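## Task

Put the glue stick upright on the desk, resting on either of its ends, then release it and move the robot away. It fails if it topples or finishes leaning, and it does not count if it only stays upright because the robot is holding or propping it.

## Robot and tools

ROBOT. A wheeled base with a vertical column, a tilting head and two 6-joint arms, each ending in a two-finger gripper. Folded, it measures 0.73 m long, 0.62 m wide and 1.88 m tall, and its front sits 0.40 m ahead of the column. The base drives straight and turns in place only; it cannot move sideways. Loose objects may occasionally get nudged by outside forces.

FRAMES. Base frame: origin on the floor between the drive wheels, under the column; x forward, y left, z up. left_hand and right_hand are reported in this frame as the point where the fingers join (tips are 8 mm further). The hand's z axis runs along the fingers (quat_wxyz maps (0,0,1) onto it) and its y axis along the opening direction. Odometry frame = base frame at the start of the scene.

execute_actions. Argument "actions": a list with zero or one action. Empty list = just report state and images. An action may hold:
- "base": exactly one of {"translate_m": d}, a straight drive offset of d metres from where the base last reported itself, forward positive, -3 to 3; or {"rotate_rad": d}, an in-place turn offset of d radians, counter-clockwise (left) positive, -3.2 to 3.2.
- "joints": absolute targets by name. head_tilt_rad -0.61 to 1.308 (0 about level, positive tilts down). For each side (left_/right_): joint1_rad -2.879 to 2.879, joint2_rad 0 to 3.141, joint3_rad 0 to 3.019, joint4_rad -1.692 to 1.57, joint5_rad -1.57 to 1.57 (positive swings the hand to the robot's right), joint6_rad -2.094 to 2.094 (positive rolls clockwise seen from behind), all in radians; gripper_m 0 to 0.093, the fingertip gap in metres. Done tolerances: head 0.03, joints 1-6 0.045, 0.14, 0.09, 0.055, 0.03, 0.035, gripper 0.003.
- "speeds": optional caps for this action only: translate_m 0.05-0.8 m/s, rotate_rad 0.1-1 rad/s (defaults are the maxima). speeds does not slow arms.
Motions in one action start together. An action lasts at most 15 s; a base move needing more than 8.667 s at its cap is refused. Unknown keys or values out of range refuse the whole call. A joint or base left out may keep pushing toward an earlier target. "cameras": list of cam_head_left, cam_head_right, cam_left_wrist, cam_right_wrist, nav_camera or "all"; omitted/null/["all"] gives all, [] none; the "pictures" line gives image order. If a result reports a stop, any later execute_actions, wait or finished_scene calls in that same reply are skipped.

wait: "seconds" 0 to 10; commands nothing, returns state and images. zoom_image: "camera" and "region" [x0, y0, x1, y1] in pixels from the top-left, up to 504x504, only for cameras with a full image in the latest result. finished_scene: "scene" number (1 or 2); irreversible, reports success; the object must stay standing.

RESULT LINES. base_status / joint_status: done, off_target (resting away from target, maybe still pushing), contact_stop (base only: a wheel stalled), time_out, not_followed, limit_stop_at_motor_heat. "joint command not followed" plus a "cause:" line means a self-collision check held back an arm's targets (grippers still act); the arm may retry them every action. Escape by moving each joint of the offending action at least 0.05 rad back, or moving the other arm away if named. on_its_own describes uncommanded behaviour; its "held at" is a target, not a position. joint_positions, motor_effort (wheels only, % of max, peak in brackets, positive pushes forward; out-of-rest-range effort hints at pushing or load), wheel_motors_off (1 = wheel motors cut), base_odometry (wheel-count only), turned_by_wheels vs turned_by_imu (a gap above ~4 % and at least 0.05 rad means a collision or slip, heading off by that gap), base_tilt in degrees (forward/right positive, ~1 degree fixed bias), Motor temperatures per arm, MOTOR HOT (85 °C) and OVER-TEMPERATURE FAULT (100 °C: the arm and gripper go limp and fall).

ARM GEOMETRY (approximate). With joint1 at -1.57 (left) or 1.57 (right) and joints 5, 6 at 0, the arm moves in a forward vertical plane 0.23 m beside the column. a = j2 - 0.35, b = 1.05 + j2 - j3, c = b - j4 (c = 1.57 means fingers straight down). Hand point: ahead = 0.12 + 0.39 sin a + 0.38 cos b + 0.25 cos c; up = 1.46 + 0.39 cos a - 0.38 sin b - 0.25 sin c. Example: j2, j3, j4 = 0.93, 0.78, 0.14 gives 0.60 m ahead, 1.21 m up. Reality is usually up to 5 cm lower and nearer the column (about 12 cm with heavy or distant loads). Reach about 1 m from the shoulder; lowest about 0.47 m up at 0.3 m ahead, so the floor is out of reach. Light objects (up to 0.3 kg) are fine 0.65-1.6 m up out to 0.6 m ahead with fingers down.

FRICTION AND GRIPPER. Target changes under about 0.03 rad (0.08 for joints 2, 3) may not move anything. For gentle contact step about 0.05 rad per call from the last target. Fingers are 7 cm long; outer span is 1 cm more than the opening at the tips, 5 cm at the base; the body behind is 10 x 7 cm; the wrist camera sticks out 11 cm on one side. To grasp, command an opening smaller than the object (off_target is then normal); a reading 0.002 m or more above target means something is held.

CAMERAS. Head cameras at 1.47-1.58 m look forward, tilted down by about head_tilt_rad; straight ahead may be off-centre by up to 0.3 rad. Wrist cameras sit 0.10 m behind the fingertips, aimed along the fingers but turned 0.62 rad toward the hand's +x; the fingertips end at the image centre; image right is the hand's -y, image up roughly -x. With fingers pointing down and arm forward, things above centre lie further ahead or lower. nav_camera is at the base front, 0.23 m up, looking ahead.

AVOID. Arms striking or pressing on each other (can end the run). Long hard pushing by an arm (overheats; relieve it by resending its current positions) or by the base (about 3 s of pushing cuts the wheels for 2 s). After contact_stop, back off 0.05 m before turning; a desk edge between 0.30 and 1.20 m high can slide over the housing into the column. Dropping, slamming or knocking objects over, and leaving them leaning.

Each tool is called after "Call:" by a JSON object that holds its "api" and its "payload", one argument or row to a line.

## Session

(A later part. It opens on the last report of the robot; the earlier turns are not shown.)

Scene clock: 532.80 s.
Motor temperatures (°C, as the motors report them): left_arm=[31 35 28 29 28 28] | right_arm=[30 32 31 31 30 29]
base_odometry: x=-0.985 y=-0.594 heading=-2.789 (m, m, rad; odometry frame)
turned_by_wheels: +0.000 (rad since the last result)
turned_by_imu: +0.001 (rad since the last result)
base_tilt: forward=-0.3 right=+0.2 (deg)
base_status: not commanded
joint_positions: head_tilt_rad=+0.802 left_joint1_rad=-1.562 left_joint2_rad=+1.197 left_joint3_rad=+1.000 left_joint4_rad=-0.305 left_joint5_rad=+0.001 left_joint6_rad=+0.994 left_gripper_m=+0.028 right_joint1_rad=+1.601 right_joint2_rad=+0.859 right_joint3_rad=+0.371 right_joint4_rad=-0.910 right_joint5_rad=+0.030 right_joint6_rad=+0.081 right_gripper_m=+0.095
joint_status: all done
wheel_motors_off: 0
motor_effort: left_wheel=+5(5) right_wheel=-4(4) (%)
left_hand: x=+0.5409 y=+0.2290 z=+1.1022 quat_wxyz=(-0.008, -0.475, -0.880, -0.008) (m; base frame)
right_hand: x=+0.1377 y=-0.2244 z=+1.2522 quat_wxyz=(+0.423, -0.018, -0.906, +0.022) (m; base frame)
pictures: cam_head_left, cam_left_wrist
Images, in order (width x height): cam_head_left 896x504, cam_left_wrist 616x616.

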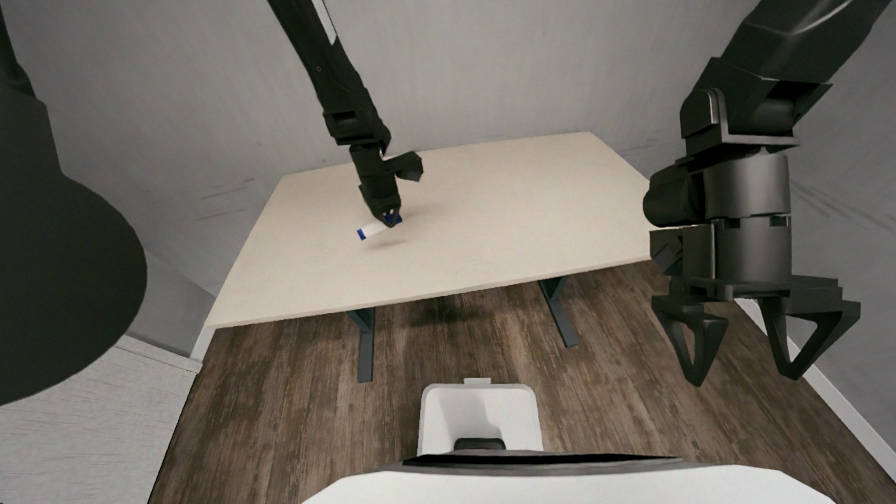

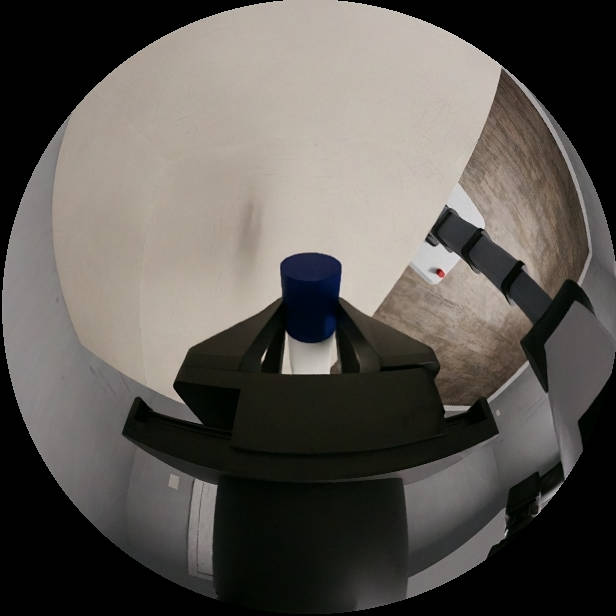

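Call:
{"api": "execute_actions", "payload": {
  "actions": [
    {"joints": {"left_joint1_rad": -1.57, "left_joint2_rad": 1.216, "left_joint3_rad": 0.997, "left_joint4_rad": 1.25, "left_joint5_rad": 0.0, "left_joint6_rad": 0.0}}
  ],
  "cameras": ["cam_head_left", "cam_head_right", "cam_left_wrist"]
}}

Scene clock: 548.07 s.
Motor temperatures (°C, as the motors report them): left_arm=[31 35 28 29 28 28] | right_arm=[30 32 31 31 30 29]
base_odometry: x=-0.985 y=-0.594 heading=-2.789 (m, m, rad; odometry frame)
turned_by_wheels: +0.000 (rad since the last result)
turned_by_imu: +0.001 (rad since the last result)
base_tilt: forward=-0.3 right=+0.1 (deg)
base_status: not commanded
joint_positions: head_tilt_rad=+0.802 left_joint1_rad=-1.562 left_joint2_rad=+1.199 left_joint3_rad=+1.000 left_joint4_rad=+1.230 left_joint5_rad=+0.001 left_joint6_rad=+0.008 left_gripper_m=+0.028 right_joint1_rad=+1.601 right_joint2_rad=+0.859 right_joint3_rad=+0.371 right_joint4_rad=-0.910 right_joint5_rad=+0.030 right_joint6_rad=+0.081 right_gripper_m=+0.095
joint_status: all done
wheel_motors_off: 0
motor_effort: left_wheel=+6(5) right_wheel=-4(4) (%)
left_hand: x=+0.7815 y=+0.2282 z=+1.3433 quat_wxyz=(-0.701, -0.004, -0.713, -0.007) (m; base frame)
right_hand: x=+0.1377 y=-0.2244 z=+1.2522 quat_wxyz=(+0.423, -0.018, -0.906, +0.022) (m; base frame)
pictures: cam_head_left, cam_head_right, cam_left_wrist
Images, in order (width x height): cam_head_left 896x504, cam_head_right 896x504, cam_left_wrist 616x616.

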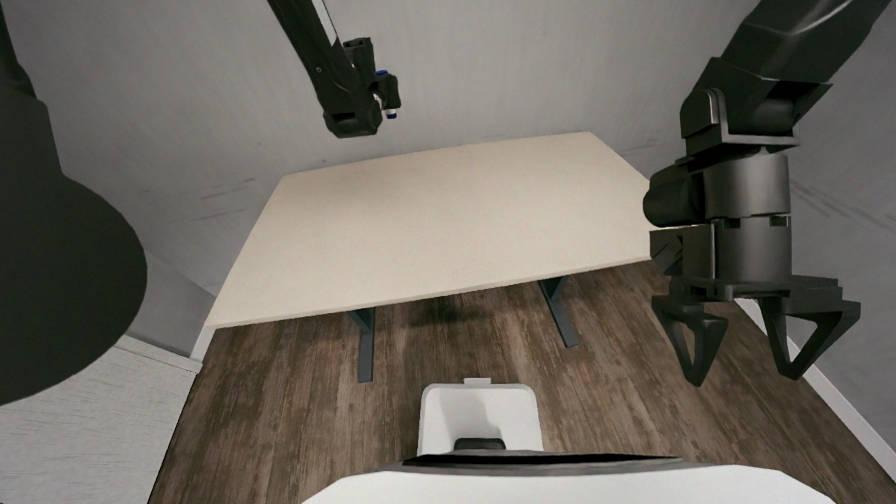

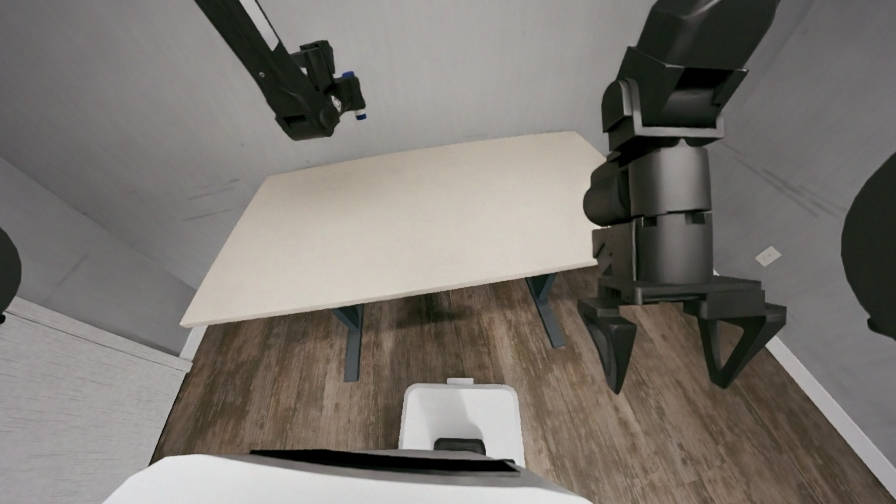

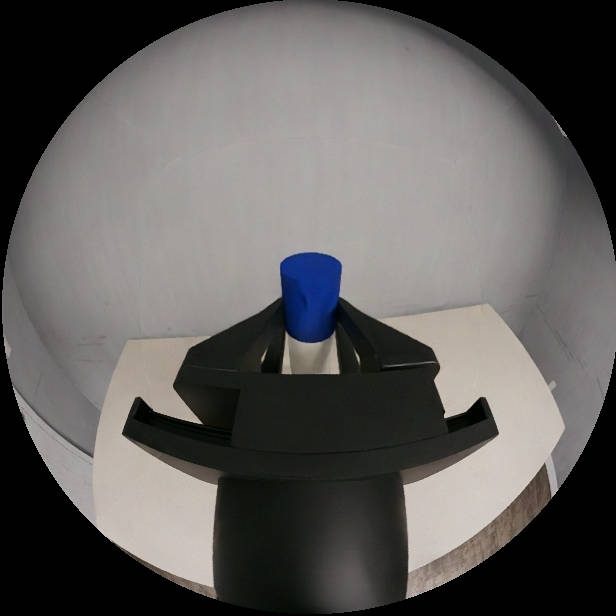

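Call:
{"api": "execute_actions", "payload": {
  "actions": [
    {"base": {"translate_m": -0.15}, "joints": {"head_tilt_rad": 0.6, "left_joint1_rad": -1.57, "left_joint2_rad": 1.765, "left_joint3_rad": 1.565, "left_joint4_rad": 1.25, "left_joint5_rad": 0.0, "left_joint6_rad": 0.0}}
  ],
  "cameras": ["cam_head_left", "cam_head_right", "cam_left_wrist"]
}}

Scene clock: 573.63 s.
Motor temperatures (°C, as the motors report them): left_arm=[31 36 28 29 28 28] | right_arm=[30 32 31 31 30 29]
base_odometry: x=-0.844 y=-0.542 heading=-2.791 (m, m, rad; odometry frame)
turned_by_wheels: -0.001 (rad since the last result)
turned_by_imu: +0.000 (rad since the last result)
base_tilt: forward=-0.3 right=+0.2 (deg)
base_status: done
joint_positions: head_tilt_rad=+0.617 left_joint1_rad=-1.563 left_joint2_rad=+1.793 left_joint3_rad=+1.540 left_joint4_rad=+1.232 left_joint5_rad=+0.001 left_joint6_rad=+0.008 left_gripper_m=+0.028 right_joint1_rad=+1.601 right_joint2_rad=+0.857 right_joint3_rad=+0.365 right_joint4_rad=-0.910 right_joint5_rad=+0.030 right_joint6_rad=+0.081 right_gripper_m=+0.095
joint_status: all done
wheel_motors_off: 0
motor_effort: left_wheel=+0(51) right_wheel=+1(83) (%)
left_hand: x=+0.8533 y=+0.2294 z=+1.1190 quat_wxyz=(-0.683, -0.004, -0.731, -0.006) (m; base frame)
right_hand: x=+0.1350 y=-0.2244 z=+1.2532 quat_wxyz=(+0.424, -0.018, -0.905, +0.022) (m; base frame)
pictures: cam_head_left, cam_head_right, cam_left_wrist
Images, in order (width x height): cam_head_left 896x504, cam_head_right 896x504, cam_left_wrist 616x616.

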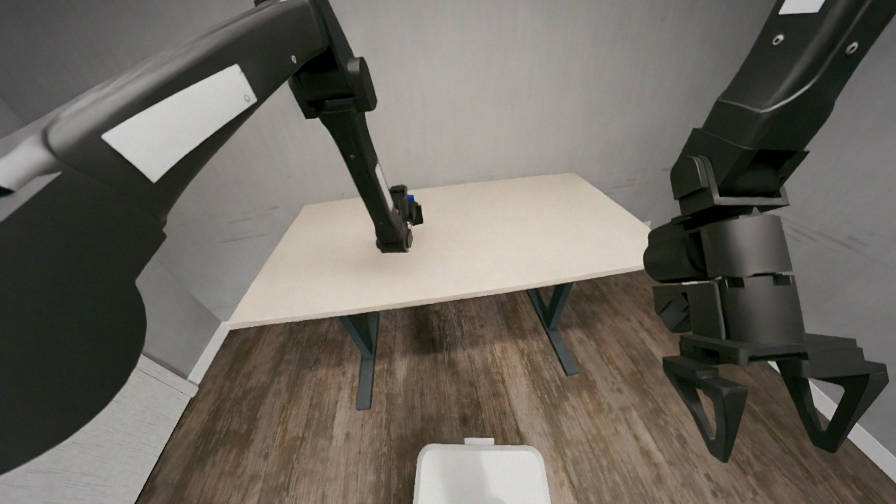

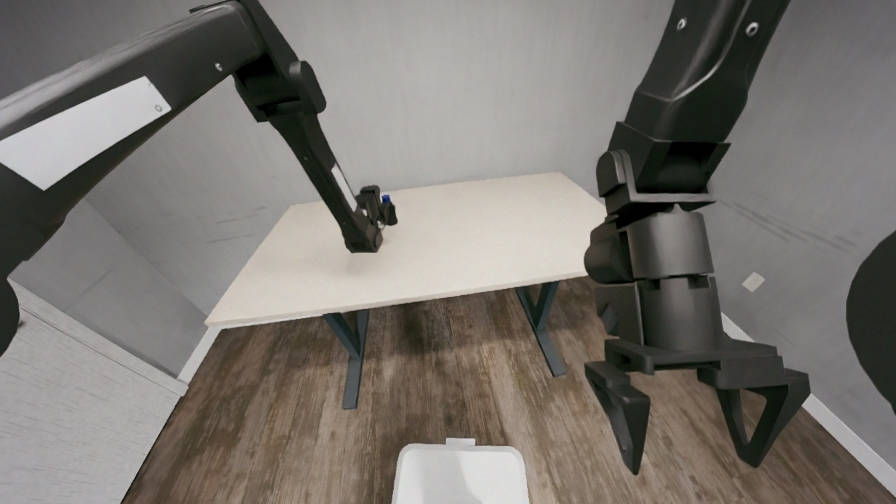

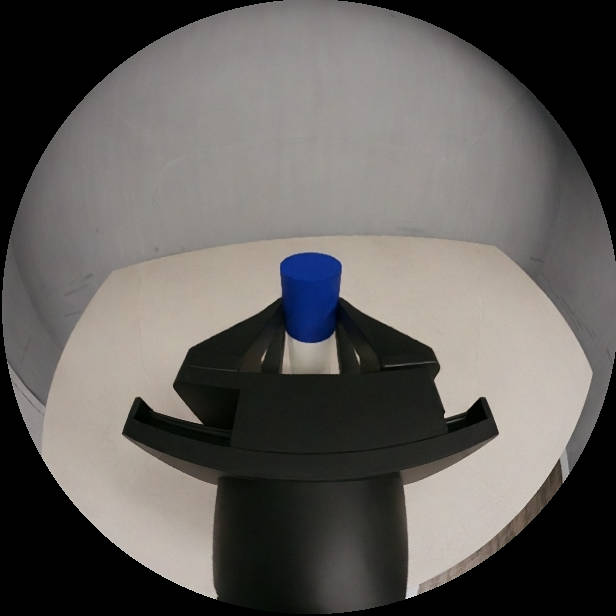

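Call:
{"api": "zoom_image", "payload": {
  "camera": "cam_head_left",
  "region": [340, 160, 480, 270]
}}

Call:
{"api": "zoom_image", "payload": {
  "camera": "cam_head_right",
  "region": [320, 160, 460, 270]
}}

Region (340, 160, 480, 270) of cam_head_left's 896x504 image, scaled by 3.600, with more detail than that image has; it fills the top 396 rows of this view, and the rest is white.

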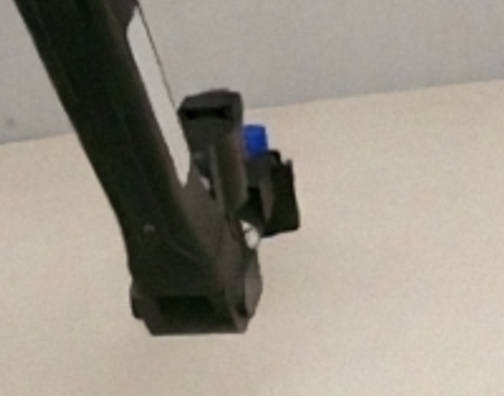

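Region (320, 160, 460, 270) of cam_head_right's 896x504 image, scaled by 3.600, with more detail than that image has; it fills the top 396 rows of this view, and the rest is white.

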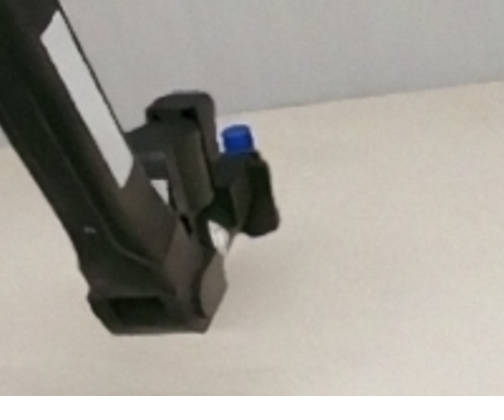

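Call:
{"api": "execute_actions", "payload": {
  "actions": [
    {"joints": {"left_joint1_rad": -1.57, "left_joint2_rad": 1.94, "left_joint3_rad": 1.715, "left_joint4_rad": 1.32, "left_joint5_rad": 0.0, "left_joint6_rad": 0.0, "right_joint1_rad": 1.57, "right_joint2_rad": 1.216, "right_joint3_rad": 0.997, "right_joint4_rad": 1.25, "right_joint5_rad": 0.0, "right_joint6_rad": 0.0}}
  ],
  "cameras": ["cam_head_left", "cam_left_wrist", "cam_right_wrist"]
}}

Scene clock: 679.40 s.
Motor temperatures (°C, as the motors report them): left_arm=[31 40 30 29 28 28] | right_arm=[30 32 31 31 30 29]
base_odometry: x=-0.844 y=-0.542 heading=-2.791 (m, m, rad; odometry frame)
turned_by_wheels: +0.000 (rad since the last result)
turned_by_imu: +0.001 (rad since the last result)
base_tilt: forward=-0.3 right=+0.1 (deg)
base_status: not commanded
joint_positions: head_tilt_rad=+0.617 left_joint1_rad=-1.563 left_joint2_rad=+1.943 left_joint3_rad=+1.706 left_joint4_rad=+1.303 left_joint5_rad=+0.001 left_joint6_rad=+0.008 left_gripper_m=+0.028 right_joint1_rad=+1.573 right_joint2_rad=+1.221 right_joint3_rad=+0.994 right_joint4_rad=+1.235 right_joint5_rad=+0.003 right_joint6_rad=+0.007 right_gripper_m=+0.095
joint_status: all done
wheel_motors_off: 0
motor_effort: left_wheel=-2(4) right_wheel=+2(4) (%)
left_hand: x=+0.8623 y=+0.2296 z=+1.0840 quat_wxyz=(-0.713, -0.004, -0.701, -0.006) (m; base frame)
right_hand: x=+0.7768 y=-0.2248 z=+1.3281 quat_wxyz=(-0.693, -0.004, -0.721, -0.003) (m; base frame)
pictures: cam_head_left, cam_left_wrist, cam_right_wrist
Images, in order (width x height): cam_head_left 896x504, cam_left_wrist 616x616, cam_right_wrist 616x616.

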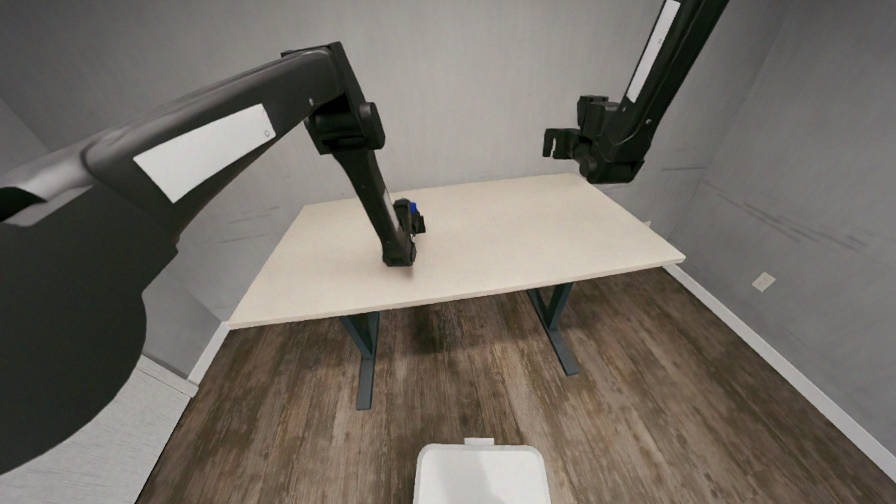

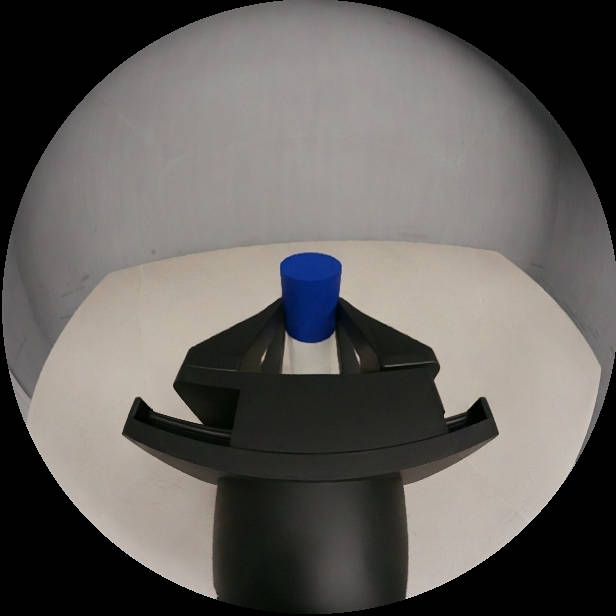

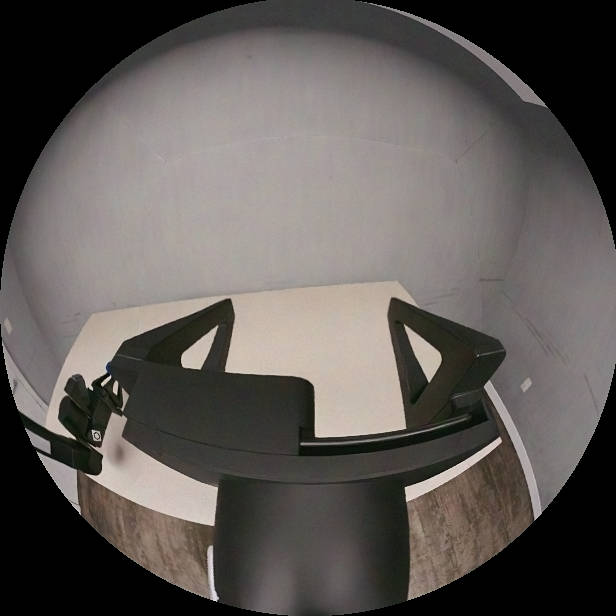

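Call:
{"api": "execute_actions", "payload": {
  "actions": [
    {"joints": {"left_joint1_rad": -1.57, "left_joint2_rad": 2.01, "left_joint3_rad": 1.785, "left_joint4_rad": 1.32, "left_joint5_rad": 0.0, "left_joint6_rad": 0.0, "right_joint1_rad": 1.57, "right_joint2_rad": 1.79, "right_joint3_rad": 1.108, "right_joint4_rad": 1.5, "right_joint5_rad": 0.0, "right_joint6_rad": 0.0, "right_gripper_m": 0.0}}
  ],
  "cameras": ["cam_head_left", "cam_left_wrist", "cam_right_wrist"]
}}

Scene clock: 709.07 s.
Motor temperatures (°C, as the motors report them): left_arm=[31 40 29 29 28 28] | right_arm=[30 35 32 31 30 29]
base_odometry: x=-0.844 y=-0.542 heading=-2.791 (m, m, rad; odometry frame)
turned_by_wheels: +0.000 (rad since the last result)
turned_by_imu: +0.001 (rad since the last result)
base_tilt: forward=-0.3 right=+0.2 (deg)
base_status: not commanded
joint_positions: head_tilt_rad=+0.617 left_joint1_rad=-1.563 left_joint2_rad=+1.994 left_joint3_rad=+1.765 left_joint4_rad=+1.303 left_joint5_rad=+0.001 left_joint6_rad=+0.008 left_gripper_m=+0.028 right_joint1_rad=+1.573 right_joint2_rad=+1.789 right_joint3_rad=+1.106 right_joint4_rad=+1.489 right_joint5_rad=+0.003 right_joint6_rad=+0.007 right_gripper_m=+0.001
joint_status: all done
wheel_motors_off: 0
motor_effort: left_wheel=-5(2) right_wheel=+2(3) (%)
left_hand: x=+0.8644 y=+0.2298 z=+1.0675 quat_wxyz=(-0.717, -0.004, -0.697, -0.006) (m; base frame)
right_hand: x=+0.6840 y=-0.2243 z=+1.0696 quat_wxyz=(-0.617, -0.004, -0.787, -0.002) (m; base frame)
pictures: cam_head_left, cam_left_wrist, cam_right_wrist
Images, in order (width x height): cam_head_left 896x504, cam_left_wrist 616x616, cam_right_wrist 616x616.

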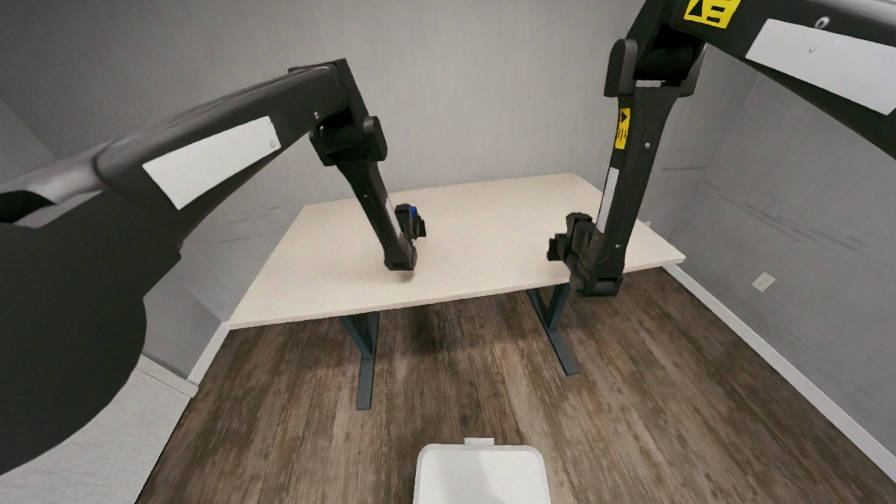

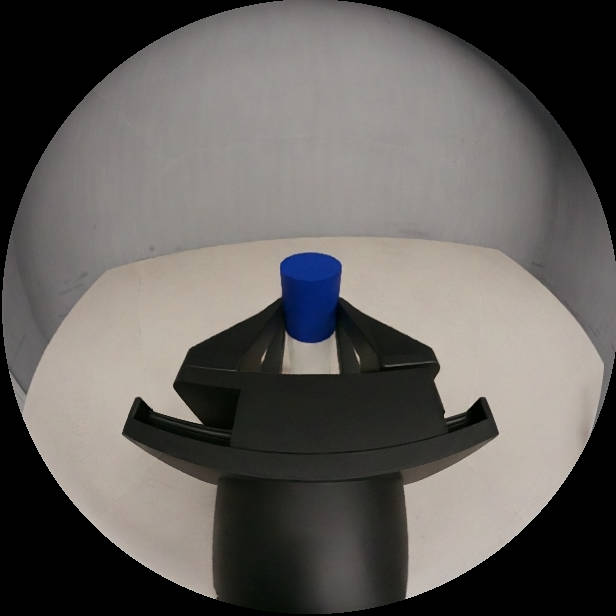

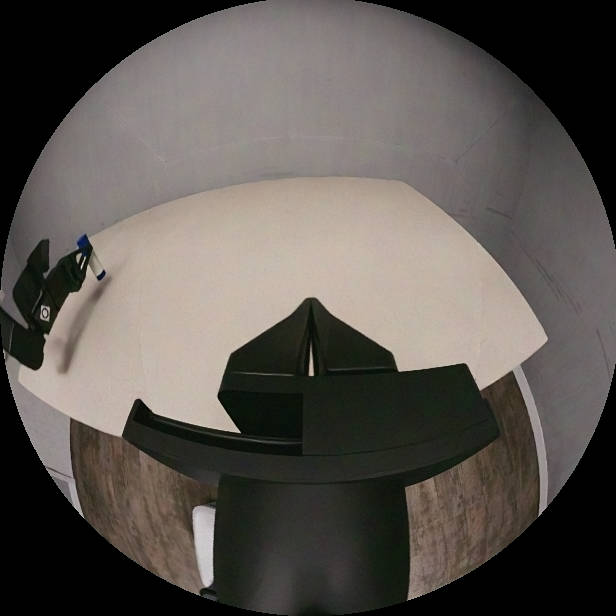

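Now I can see the stick from the side with the right wrist camera. Let me zoom.

Call:
{"api": "zoom_image", "payload": {
  "camera": "cam_right_wrist",
  "region": [0, 210, 180, 390]
}}

Region (0, 210, 180, 390) of cam_right_wrist's 616x616 image, scaled by 2.800, with more detail than that image has.

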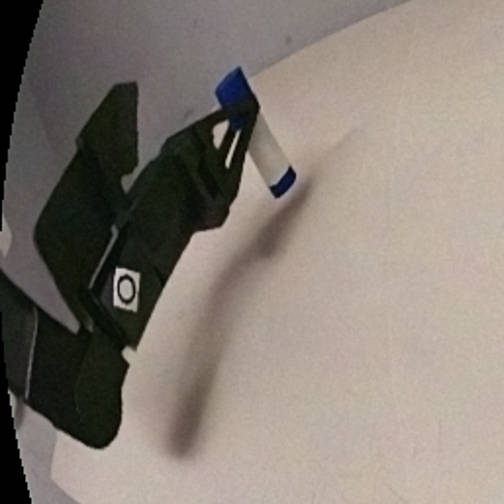

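Call:
{"api": "execute_actions", "payload": {
  "actions": [
    {"joints": {"left_joint1_rad": -1.57, "left_joint2_rad": 2.04, "left_joint3_rad": 1.79, "left_joint4_rad": 1.32, "left_joint5_rad": 0.0, "left_joint6_rad": 0.0}}
  ],
  "cameras": ["cam_left_wrist", "cam_right_wrist"]
}}

Call:
{"api": "zoom_image", "payload": {
  "camera": "cam_right_wrist",
  "region": [40, 210, 160, 330]
}}

Scene clock: 731.50 s.
Motor temperatures (°C, as the motors report them): left_arm=[31 40 30 29 28 28] | right_arm=[30 35 31 31 30 29]
base_odometry: x=-0.844 y=-0.542 heading=-2.791 (m, m, rad; odometry frame)
turned_by_wheels: +0.000 (rad since the last result)
turned_by_imu: +0.001 (rad since the last result)
base_tilt: forward=-0.4 right=+0.3 (deg)
base_status: not commanded
joint_positions: head_tilt_rad=+0.617 left_joint1_rad=-1.563 left_joint2_rad=+2.026 left_joint3_rad=+1.768 left_joint4_rad=+1.303 left_joint5_rad=+0.001 left_joint6_rad=+0.008 left_gripper_m=+0.028 right_joint1_rad=+1.573 right_joint2_rad=+1.789 right_joint3_rad=+1.106 right_joint4_rad=+1.489 right_joint5_rad=+0.003 right_joint6_rad=+0.007 right_gripper_m=+0.001
joint_status: all done
wheel_motors_off: 0
motor_effort: left_wheel=-2(2) right_wheel=+2(2) (%)
left_hand: x=+0.8527 y=+0.2299 z=+1.0453 quat_wxyz=(-0.706, -0.004, -0.708, -0.006) (m; base frame)
right_hand: x=+0.6840 y=-0.2243 z=+1.0696 quat_wxyz=(-0.617, -0.004, -0.787, -0.002) (m; base frame)
pictures: cam_left_wrist, cam_right_wrist
Images, in order (width x height): cam_left_wrist 616x616, cam_right_wrist 616x616.

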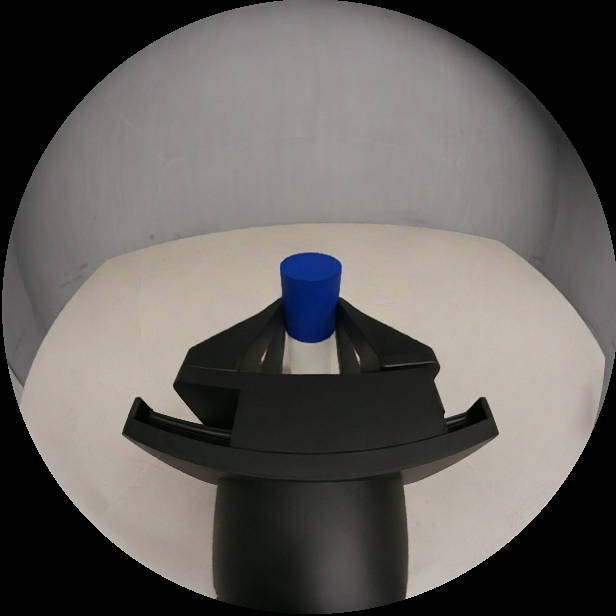

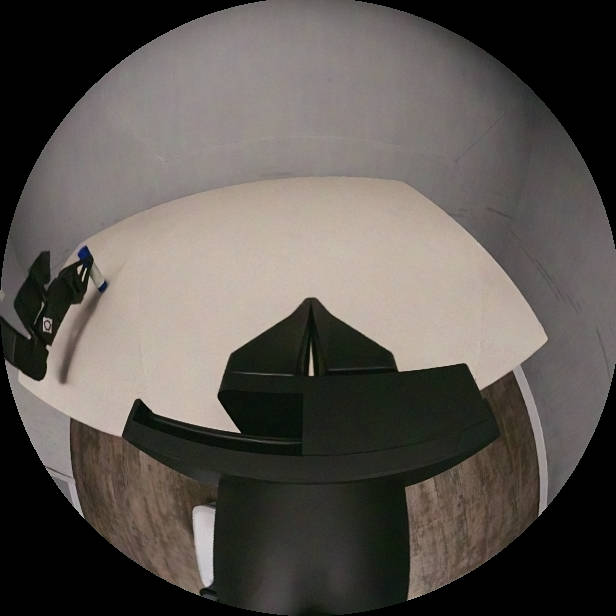

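Region (40, 210, 160, 330) of cam_right_wrist's 616x616 image, scaled by 4.200, with more detail than that image has.

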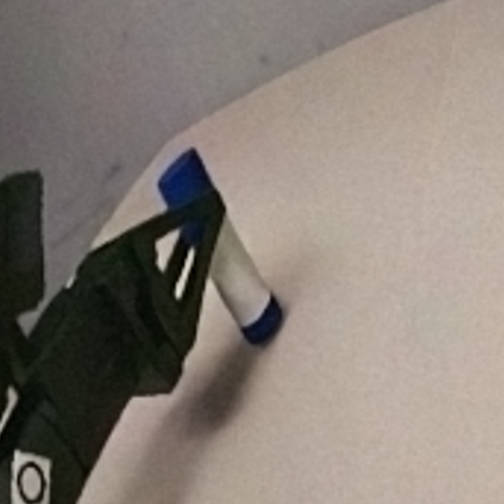

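Call:
{"api": "execute_actions", "payload": {
  "actions": [
    {"joints": {"left_joint1_rad": -1.57, "left_joint2_rad": 2.06, "left_joint3_rad": 1.80, "left_joint4_rad": 1.32, "left_joint5_rad": 0.0, "left_joint6_rad": 0.0}}
  ],
  "cameras": ["cam_left_wrist", "cam_right_wrist"]
}}

Call:
{"api": "zoom_image", "payload": {
  "camera": "cam_right_wrist",
  "region": [40, 210, 160, 330]
}}

Scene clock: 750.40 s.
Motor temperatures (°C, as the motors report them): left_arm=[31 40 30 29 28 28] | right_arm=[30 36 31 31 30 29]
base_odometry: x=-0.844 y=-0.542 heading=-2.791 (m, m, rad; odometry frame)
turned_by_wheels: +0.000 (rad since the last result)
turned_by_imu: +0.001 (rad since the last result)
base_tilt: forward=-0.3 right=+0.1 (deg)
base_status: not commanded
joint_positions: head_tilt_rad=+0.617 left_joint1_rad=-1.563 left_joint2_rad=+2.038 left_joint3_rad=+1.776 left_joint4_rad=+1.304 left_joint5_rad=+0.001 left_joint6_rad=+0.008 left_gripper_m=+0.028 right_joint1_rad=+1.573 right_joint2_rad=+1.789 right_joint3_rad=+1.106 right_joint4_rad=+1.489 right_joint5_rad=+0.003 right_joint6_rad=+0.007 right_gripper_m=+0.001
joint_status: all done
wheel_motors_off: 0
motor_effort: left_wheel=-5(1) right_wheel=+2(2) (%)
left_hand: x=+0.8505 y=+0.2299 z=+1.0391 quat_wxyz=(-0.705, -0.004, -0.709, -0.006) (m; base frame)
right_hand: x=+0.6840 y=-0.2243 z=+1.0696 quat_wxyz=(-0.617, -0.004, -0.787, -0.002) (m; base frame)
pictures: cam_left_wrist, cam_right_wrist
Images, in order (width x height): cam_left_wrist 616x616, cam_right_wrist 616x616.

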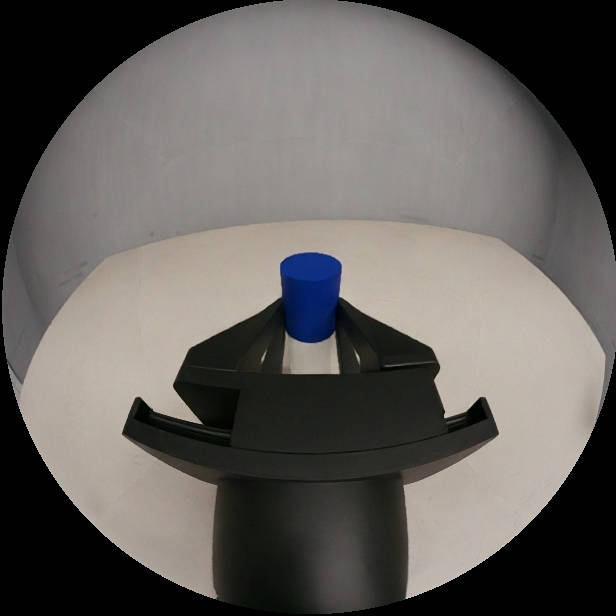

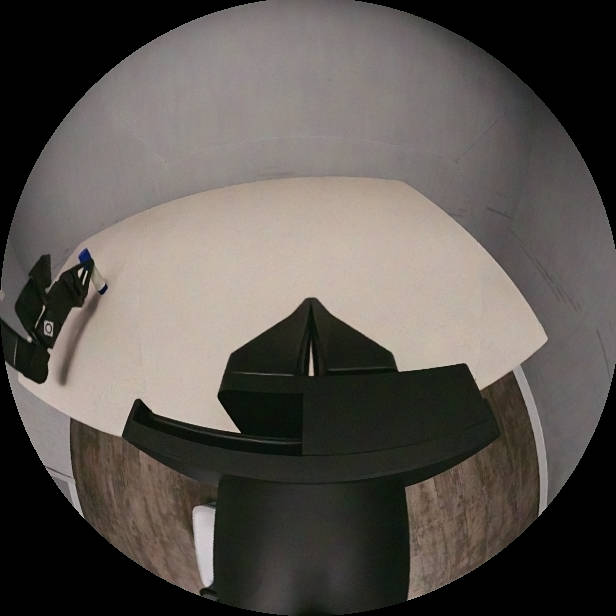

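Region (40, 210, 160, 330) of cam_right_wrist's 616x616 image, scaled by 4.200, with more detail than that image has.

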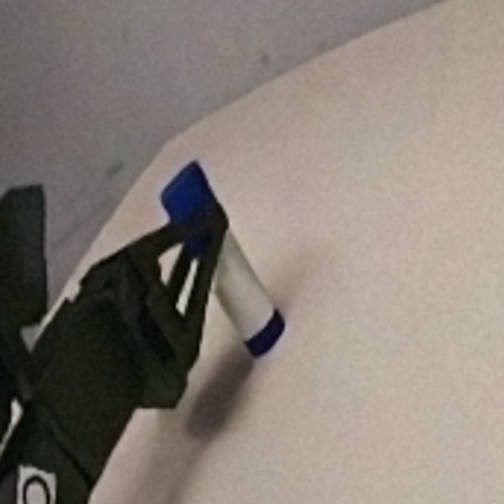

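Call:
{"api": "execute_actions", "payload": {
  "actions": [
    {"joints": {"left_joint1_rad": -1.57, "left_joint2_rad": 2.08, "left_joint3_rad": 1.81, "left_joint4_rad": 1.32, "left_joint5_rad": 0.0, "left_joint6_rad": 0.0}}
  ],
  "cameras": ["cam_left_wrist", "cam_right_wrist"]
}}

Call:
{"api": "zoom_image", "payload": {
  "camera": "cam_right_wrist",
  "region": [40, 210, 160, 330]
}}

Scene clock: 763.77 s.
Motor temperatures (°C, as the motors report them): left_arm=[31 40 30 29 28 28] | right_arm=[30 36 31 31 30 29]
base_odometry: x=-0.844 y=-0.542 heading=-2.791 (m, m, rad; odometry frame)
turned_by_wheels: +0.000 (rad since the last result)
turned_by_imu: +0.001 (rad since the last result)
base_tilt: forward=-0.3 right=+0.1 (deg)
base_status: not commanded
joint_positions: head_tilt_rad=+0.617 left_joint1_rad=-1.563 left_joint2_rad=+2.046 left_joint3_rad=+1.789 left_joint4_rad=+1.306 left_joint5_rad=+0.001 left_joint6_rad=+0.008 left_gripper_m=+0.028 right_joint1_rad=+1.573 right_joint2_rad=+1.789 right_joint3_rad=+1.106 right_joint4_rad=+1.489 right_joint5_rad=+0.003 right_joint6_rad=+0.007 right_gripper_m=+0.001
joint_status: all done
wheel_motors_off: 0
motor_effort: left_wheel=-3(3) right_wheel=+2(2) (%)
left_hand: x=+0.8522 y=+0.2299 z=+1.0386 quat_wxyz=(-0.708, -0.004, -0.706, -0.006) (m; base frame)
right_hand: x=+0.6840 y=-0.2243 z=+1.0696 quat_wxyz=(-0.617, -0.004, -0.787, -0.002) (m; base frame)
pictures: cam_left_wrist, cam_right_wrist
Images, in order (width x height): cam_left_wrist 616x616, cam_right_wrist 616x616.

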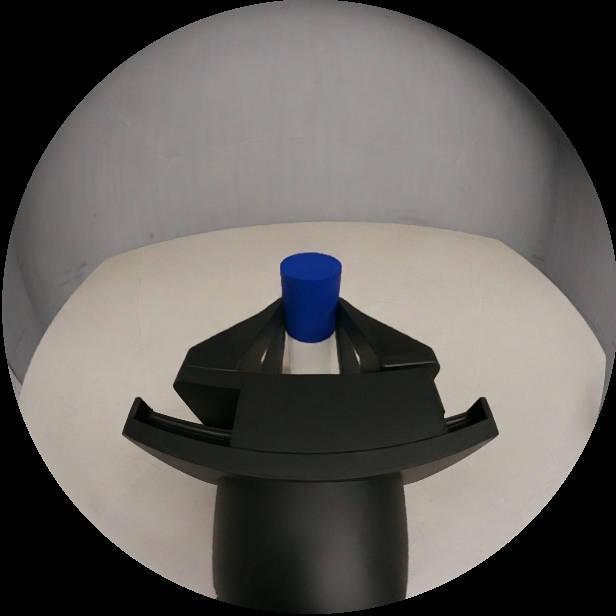

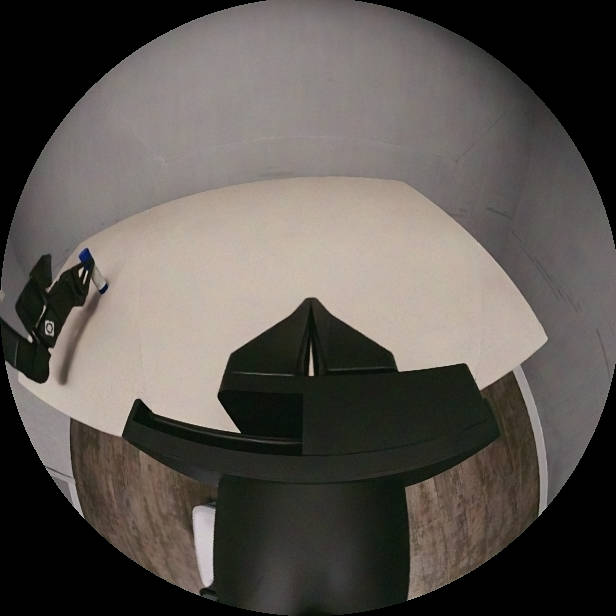

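Region (40, 210, 160, 330) of cam_right_wrist's 616x616 image, scaled by 4.200, with more detail than that image has.

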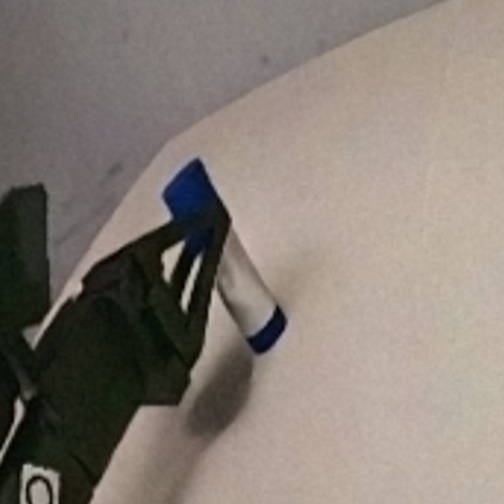

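Call:
{"api": "execute_actions", "payload": {
  "actions": [
    {"joints": {"left_joint1_rad": -1.57, "left_joint2_rad": 2.055, "left_joint3_rad": 1.80, "left_joint4_rad": 1.32, "left_joint5_rad": 0.0, "left_joint6_rad": 0.0, "left_gripper_m": 0.093}}
  ],
  "cameras": ["cam_head_left", "cam_left_wrist", "cam_right_wrist"]
}}

Call:
{"api": "zoom_image", "payload": {
  "camera": "cam_right_wrist",
  "region": [40, 210, 160, 330]
}}

Scene clock: 780.10 s.
Motor temperatures (°C, as the motors report them): left_arm=[31 40 30 29 28 28] | right_arm=[30 36 31 31 30 29]
base_odometry: x=-0.844 y=-0.542 heading=-2.791 (m, m, rad; odometry frame)
turned_by_wheels: +0.000 (rad since the last result)
turned_by_imu: +0.001 (rad since the last result)
base_tilt: forward=-0.4 right=+0.2 (deg)
base_status: not commanded
joint_positions: head_tilt_rad=+0.617 left_joint1_rad=-1.563 left_joint2_rad=+2.046 left_joint3_rad=+1.789 left_joint4_rad=+1.306 left_joint5_rad=+0.001 left_joint6_rad=+0.008 left_gripper_m=+0.093 right_joint1_rad=+1.573 right_joint2_rad=+1.789 right_joint3_rad=+1.106 right_joint4_rad=+1.489 right_joint5_rad=+0.003 right_joint6_rad=+0.007 right_gripper_m=+0.001
joint_status: all done
wheel_motors_off: 0
motor_effort: left_wheel=-3(2) right_wheel=+2(2) (%)
left_hand: x=+0.8522 y=+0.2299 z=+1.0386 quat_wxyz=(-0.708, -0.004, -0.706, -0.006) (m; base frame)
right_hand: x=+0.6840 y=-0.2243 z=+1.0696 quat_wxyz=(-0.617, -0.004, -0.787, -0.002) (m; base frame)
pictures: cam_head_left, cam_left_wrist, cam_right_wrist
Images, in order (width x height): cam_head_left 896x504, cam_left_wrist 616x616, cam_right_wrist 616x616.

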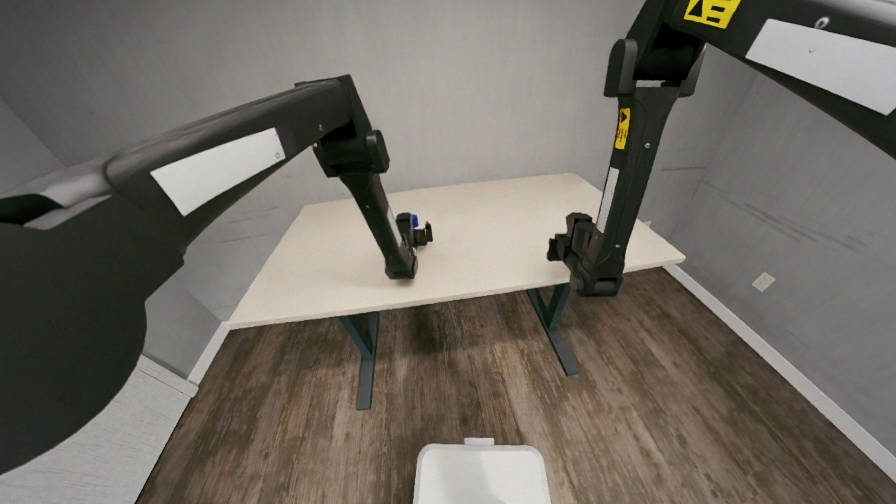

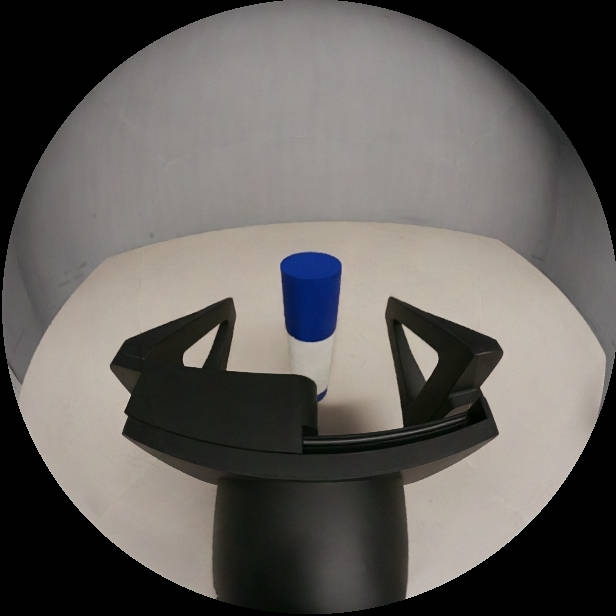

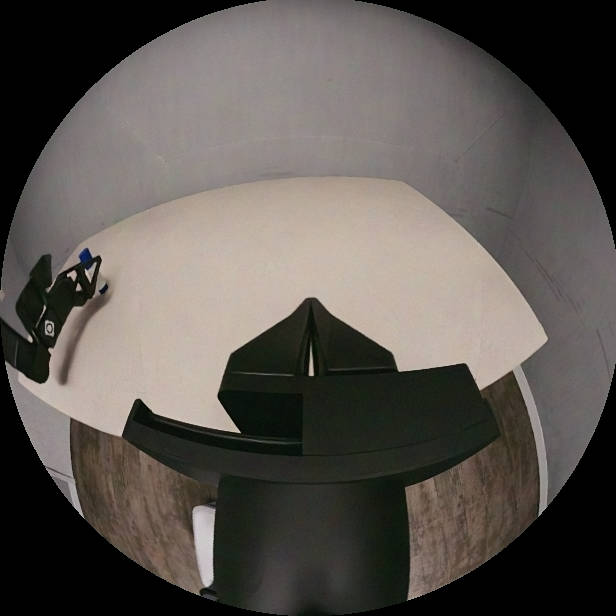

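Region (40, 210, 160, 330) of cam_right_wrist's 616x616 image, scaled by 4.200, with more detail than that image has.

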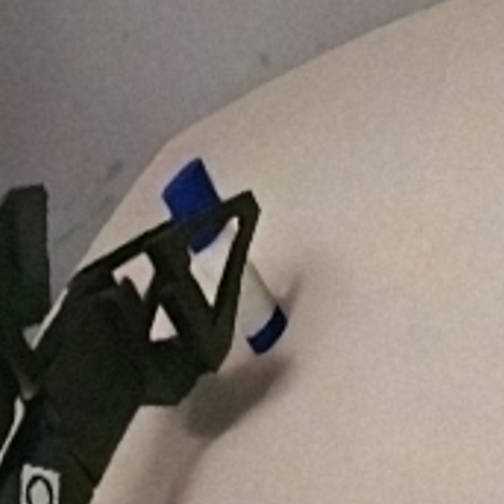

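Call:
{"api": "execute_actions", "payload": {
  "actions": [
    {"base": {"translate_m": -0.45}, "speeds": {"translate_m": 0.5}}
  ],
  "cameras": ["cam_head_left", "cam_head_right", "cam_left_wrist", "cam_right_wrist"]
}}

Scene clock: 807.00 s.
Motor temperatures (°C, as the motors report them): left_arm=[31 40 30 29 28 28] | right_arm=[30 37 31 31 30 29]
base_odometry: x=-0.422 y=-0.387 heading=-2.791 (m, m, rad; odometry frame)
turned_by_wheels: -0.001 (rad since the last result)
turned_by_imu: +0.000 (rad since the last result)
base_tilt: forward=-0.2 right=+0.2 (deg)
base_status: done
joint_positions: head_tilt_rad=+0.617 left_joint1_rad=-1.563 left_joint2_rad=+2.046 left_joint3_rad=+1.789 left_joint4_rad=+1.306 left_joint5_rad=+0.001 left_joint6_rad=+0.008 left_gripper_m=+0.093 right_joint1_rad=+1.573 right_joint2_rad=+1.789 right_joint3_rad=+1.108 right_joint4_rad=+1.489 right_joint5_rad=+0.003 right_joint6_rad=+0.007 right_gripper_m=+0.001
joint_status: not commanded
wheel_motors_off: 0
motor_effort: left_wheel=+0(43) right_wheel=+1(35) (%)
left_hand: x=+0.8522 y=+0.2299 z=+1.0386 quat_wxyz=(-0.708, -0.004, -0.706, -0.006) (m; base frame)
right_hand: x=+0.6850 y=-0.2246 z=+1.0701 quat_wxyz=(-0.618, -0.004, -0.786, -0.002) (m; base frame)
pictures: cam_head_left, cam_head_right, cam_left_wrist, cam_right_wrist
Images, in order (width x height): cam_head_left 896x504, cam_head_right 896x504, cam_left_wrist 616x616, cam_right_wrist 616x616.

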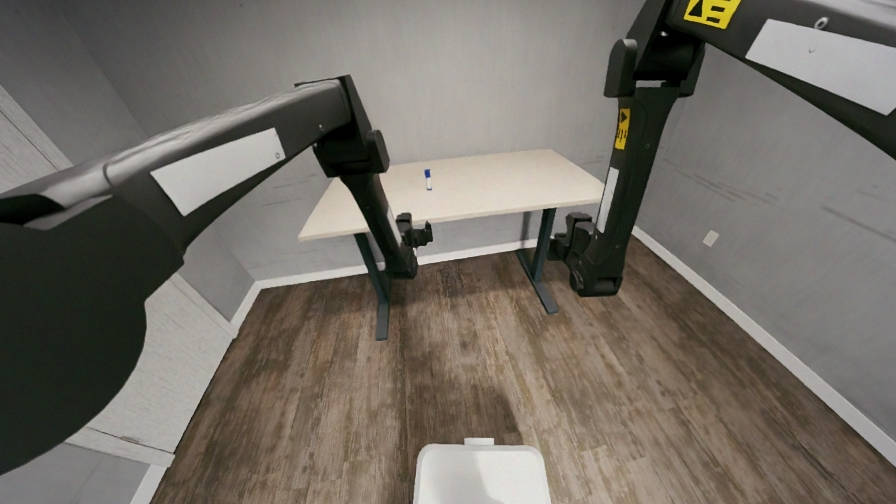

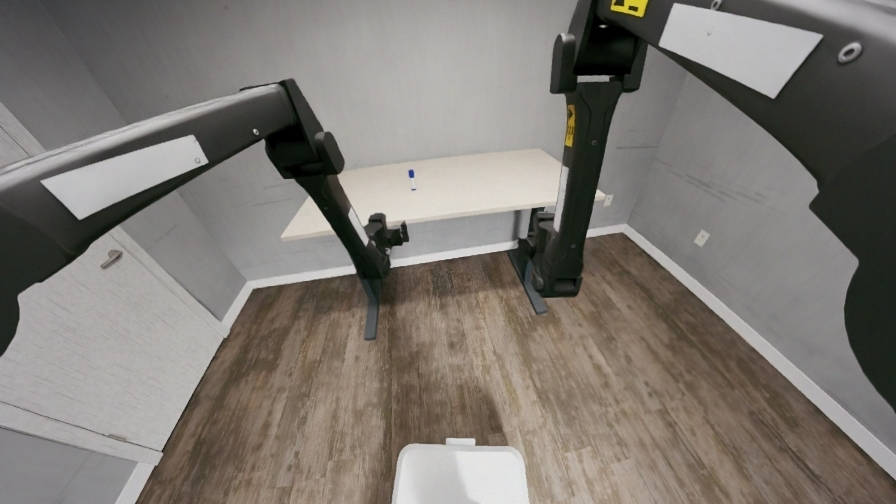

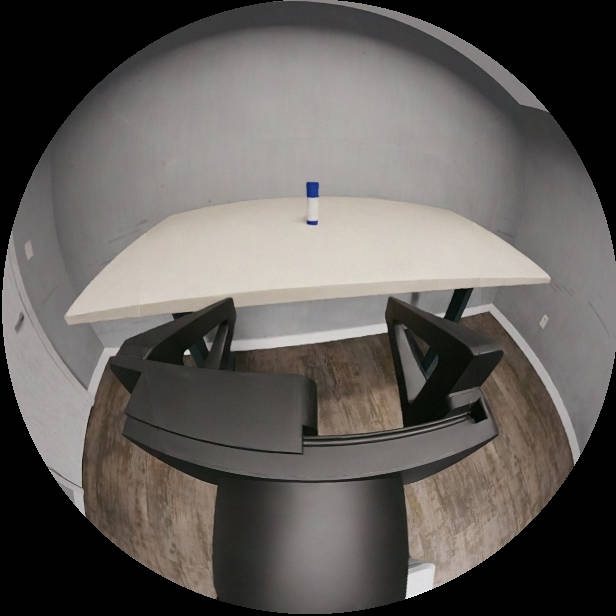

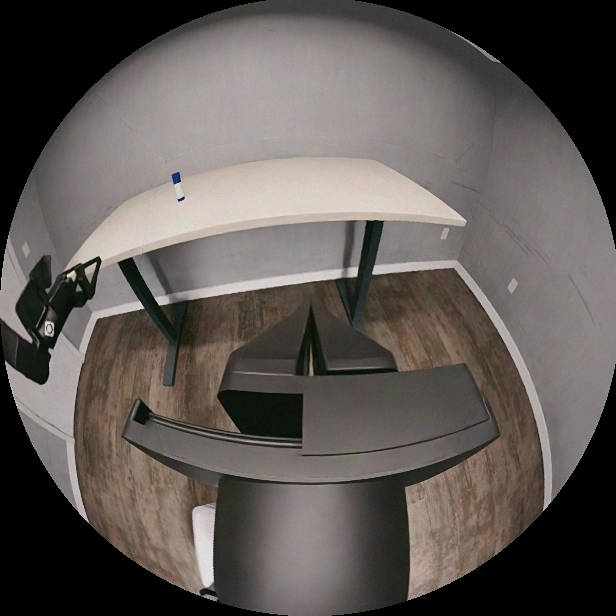

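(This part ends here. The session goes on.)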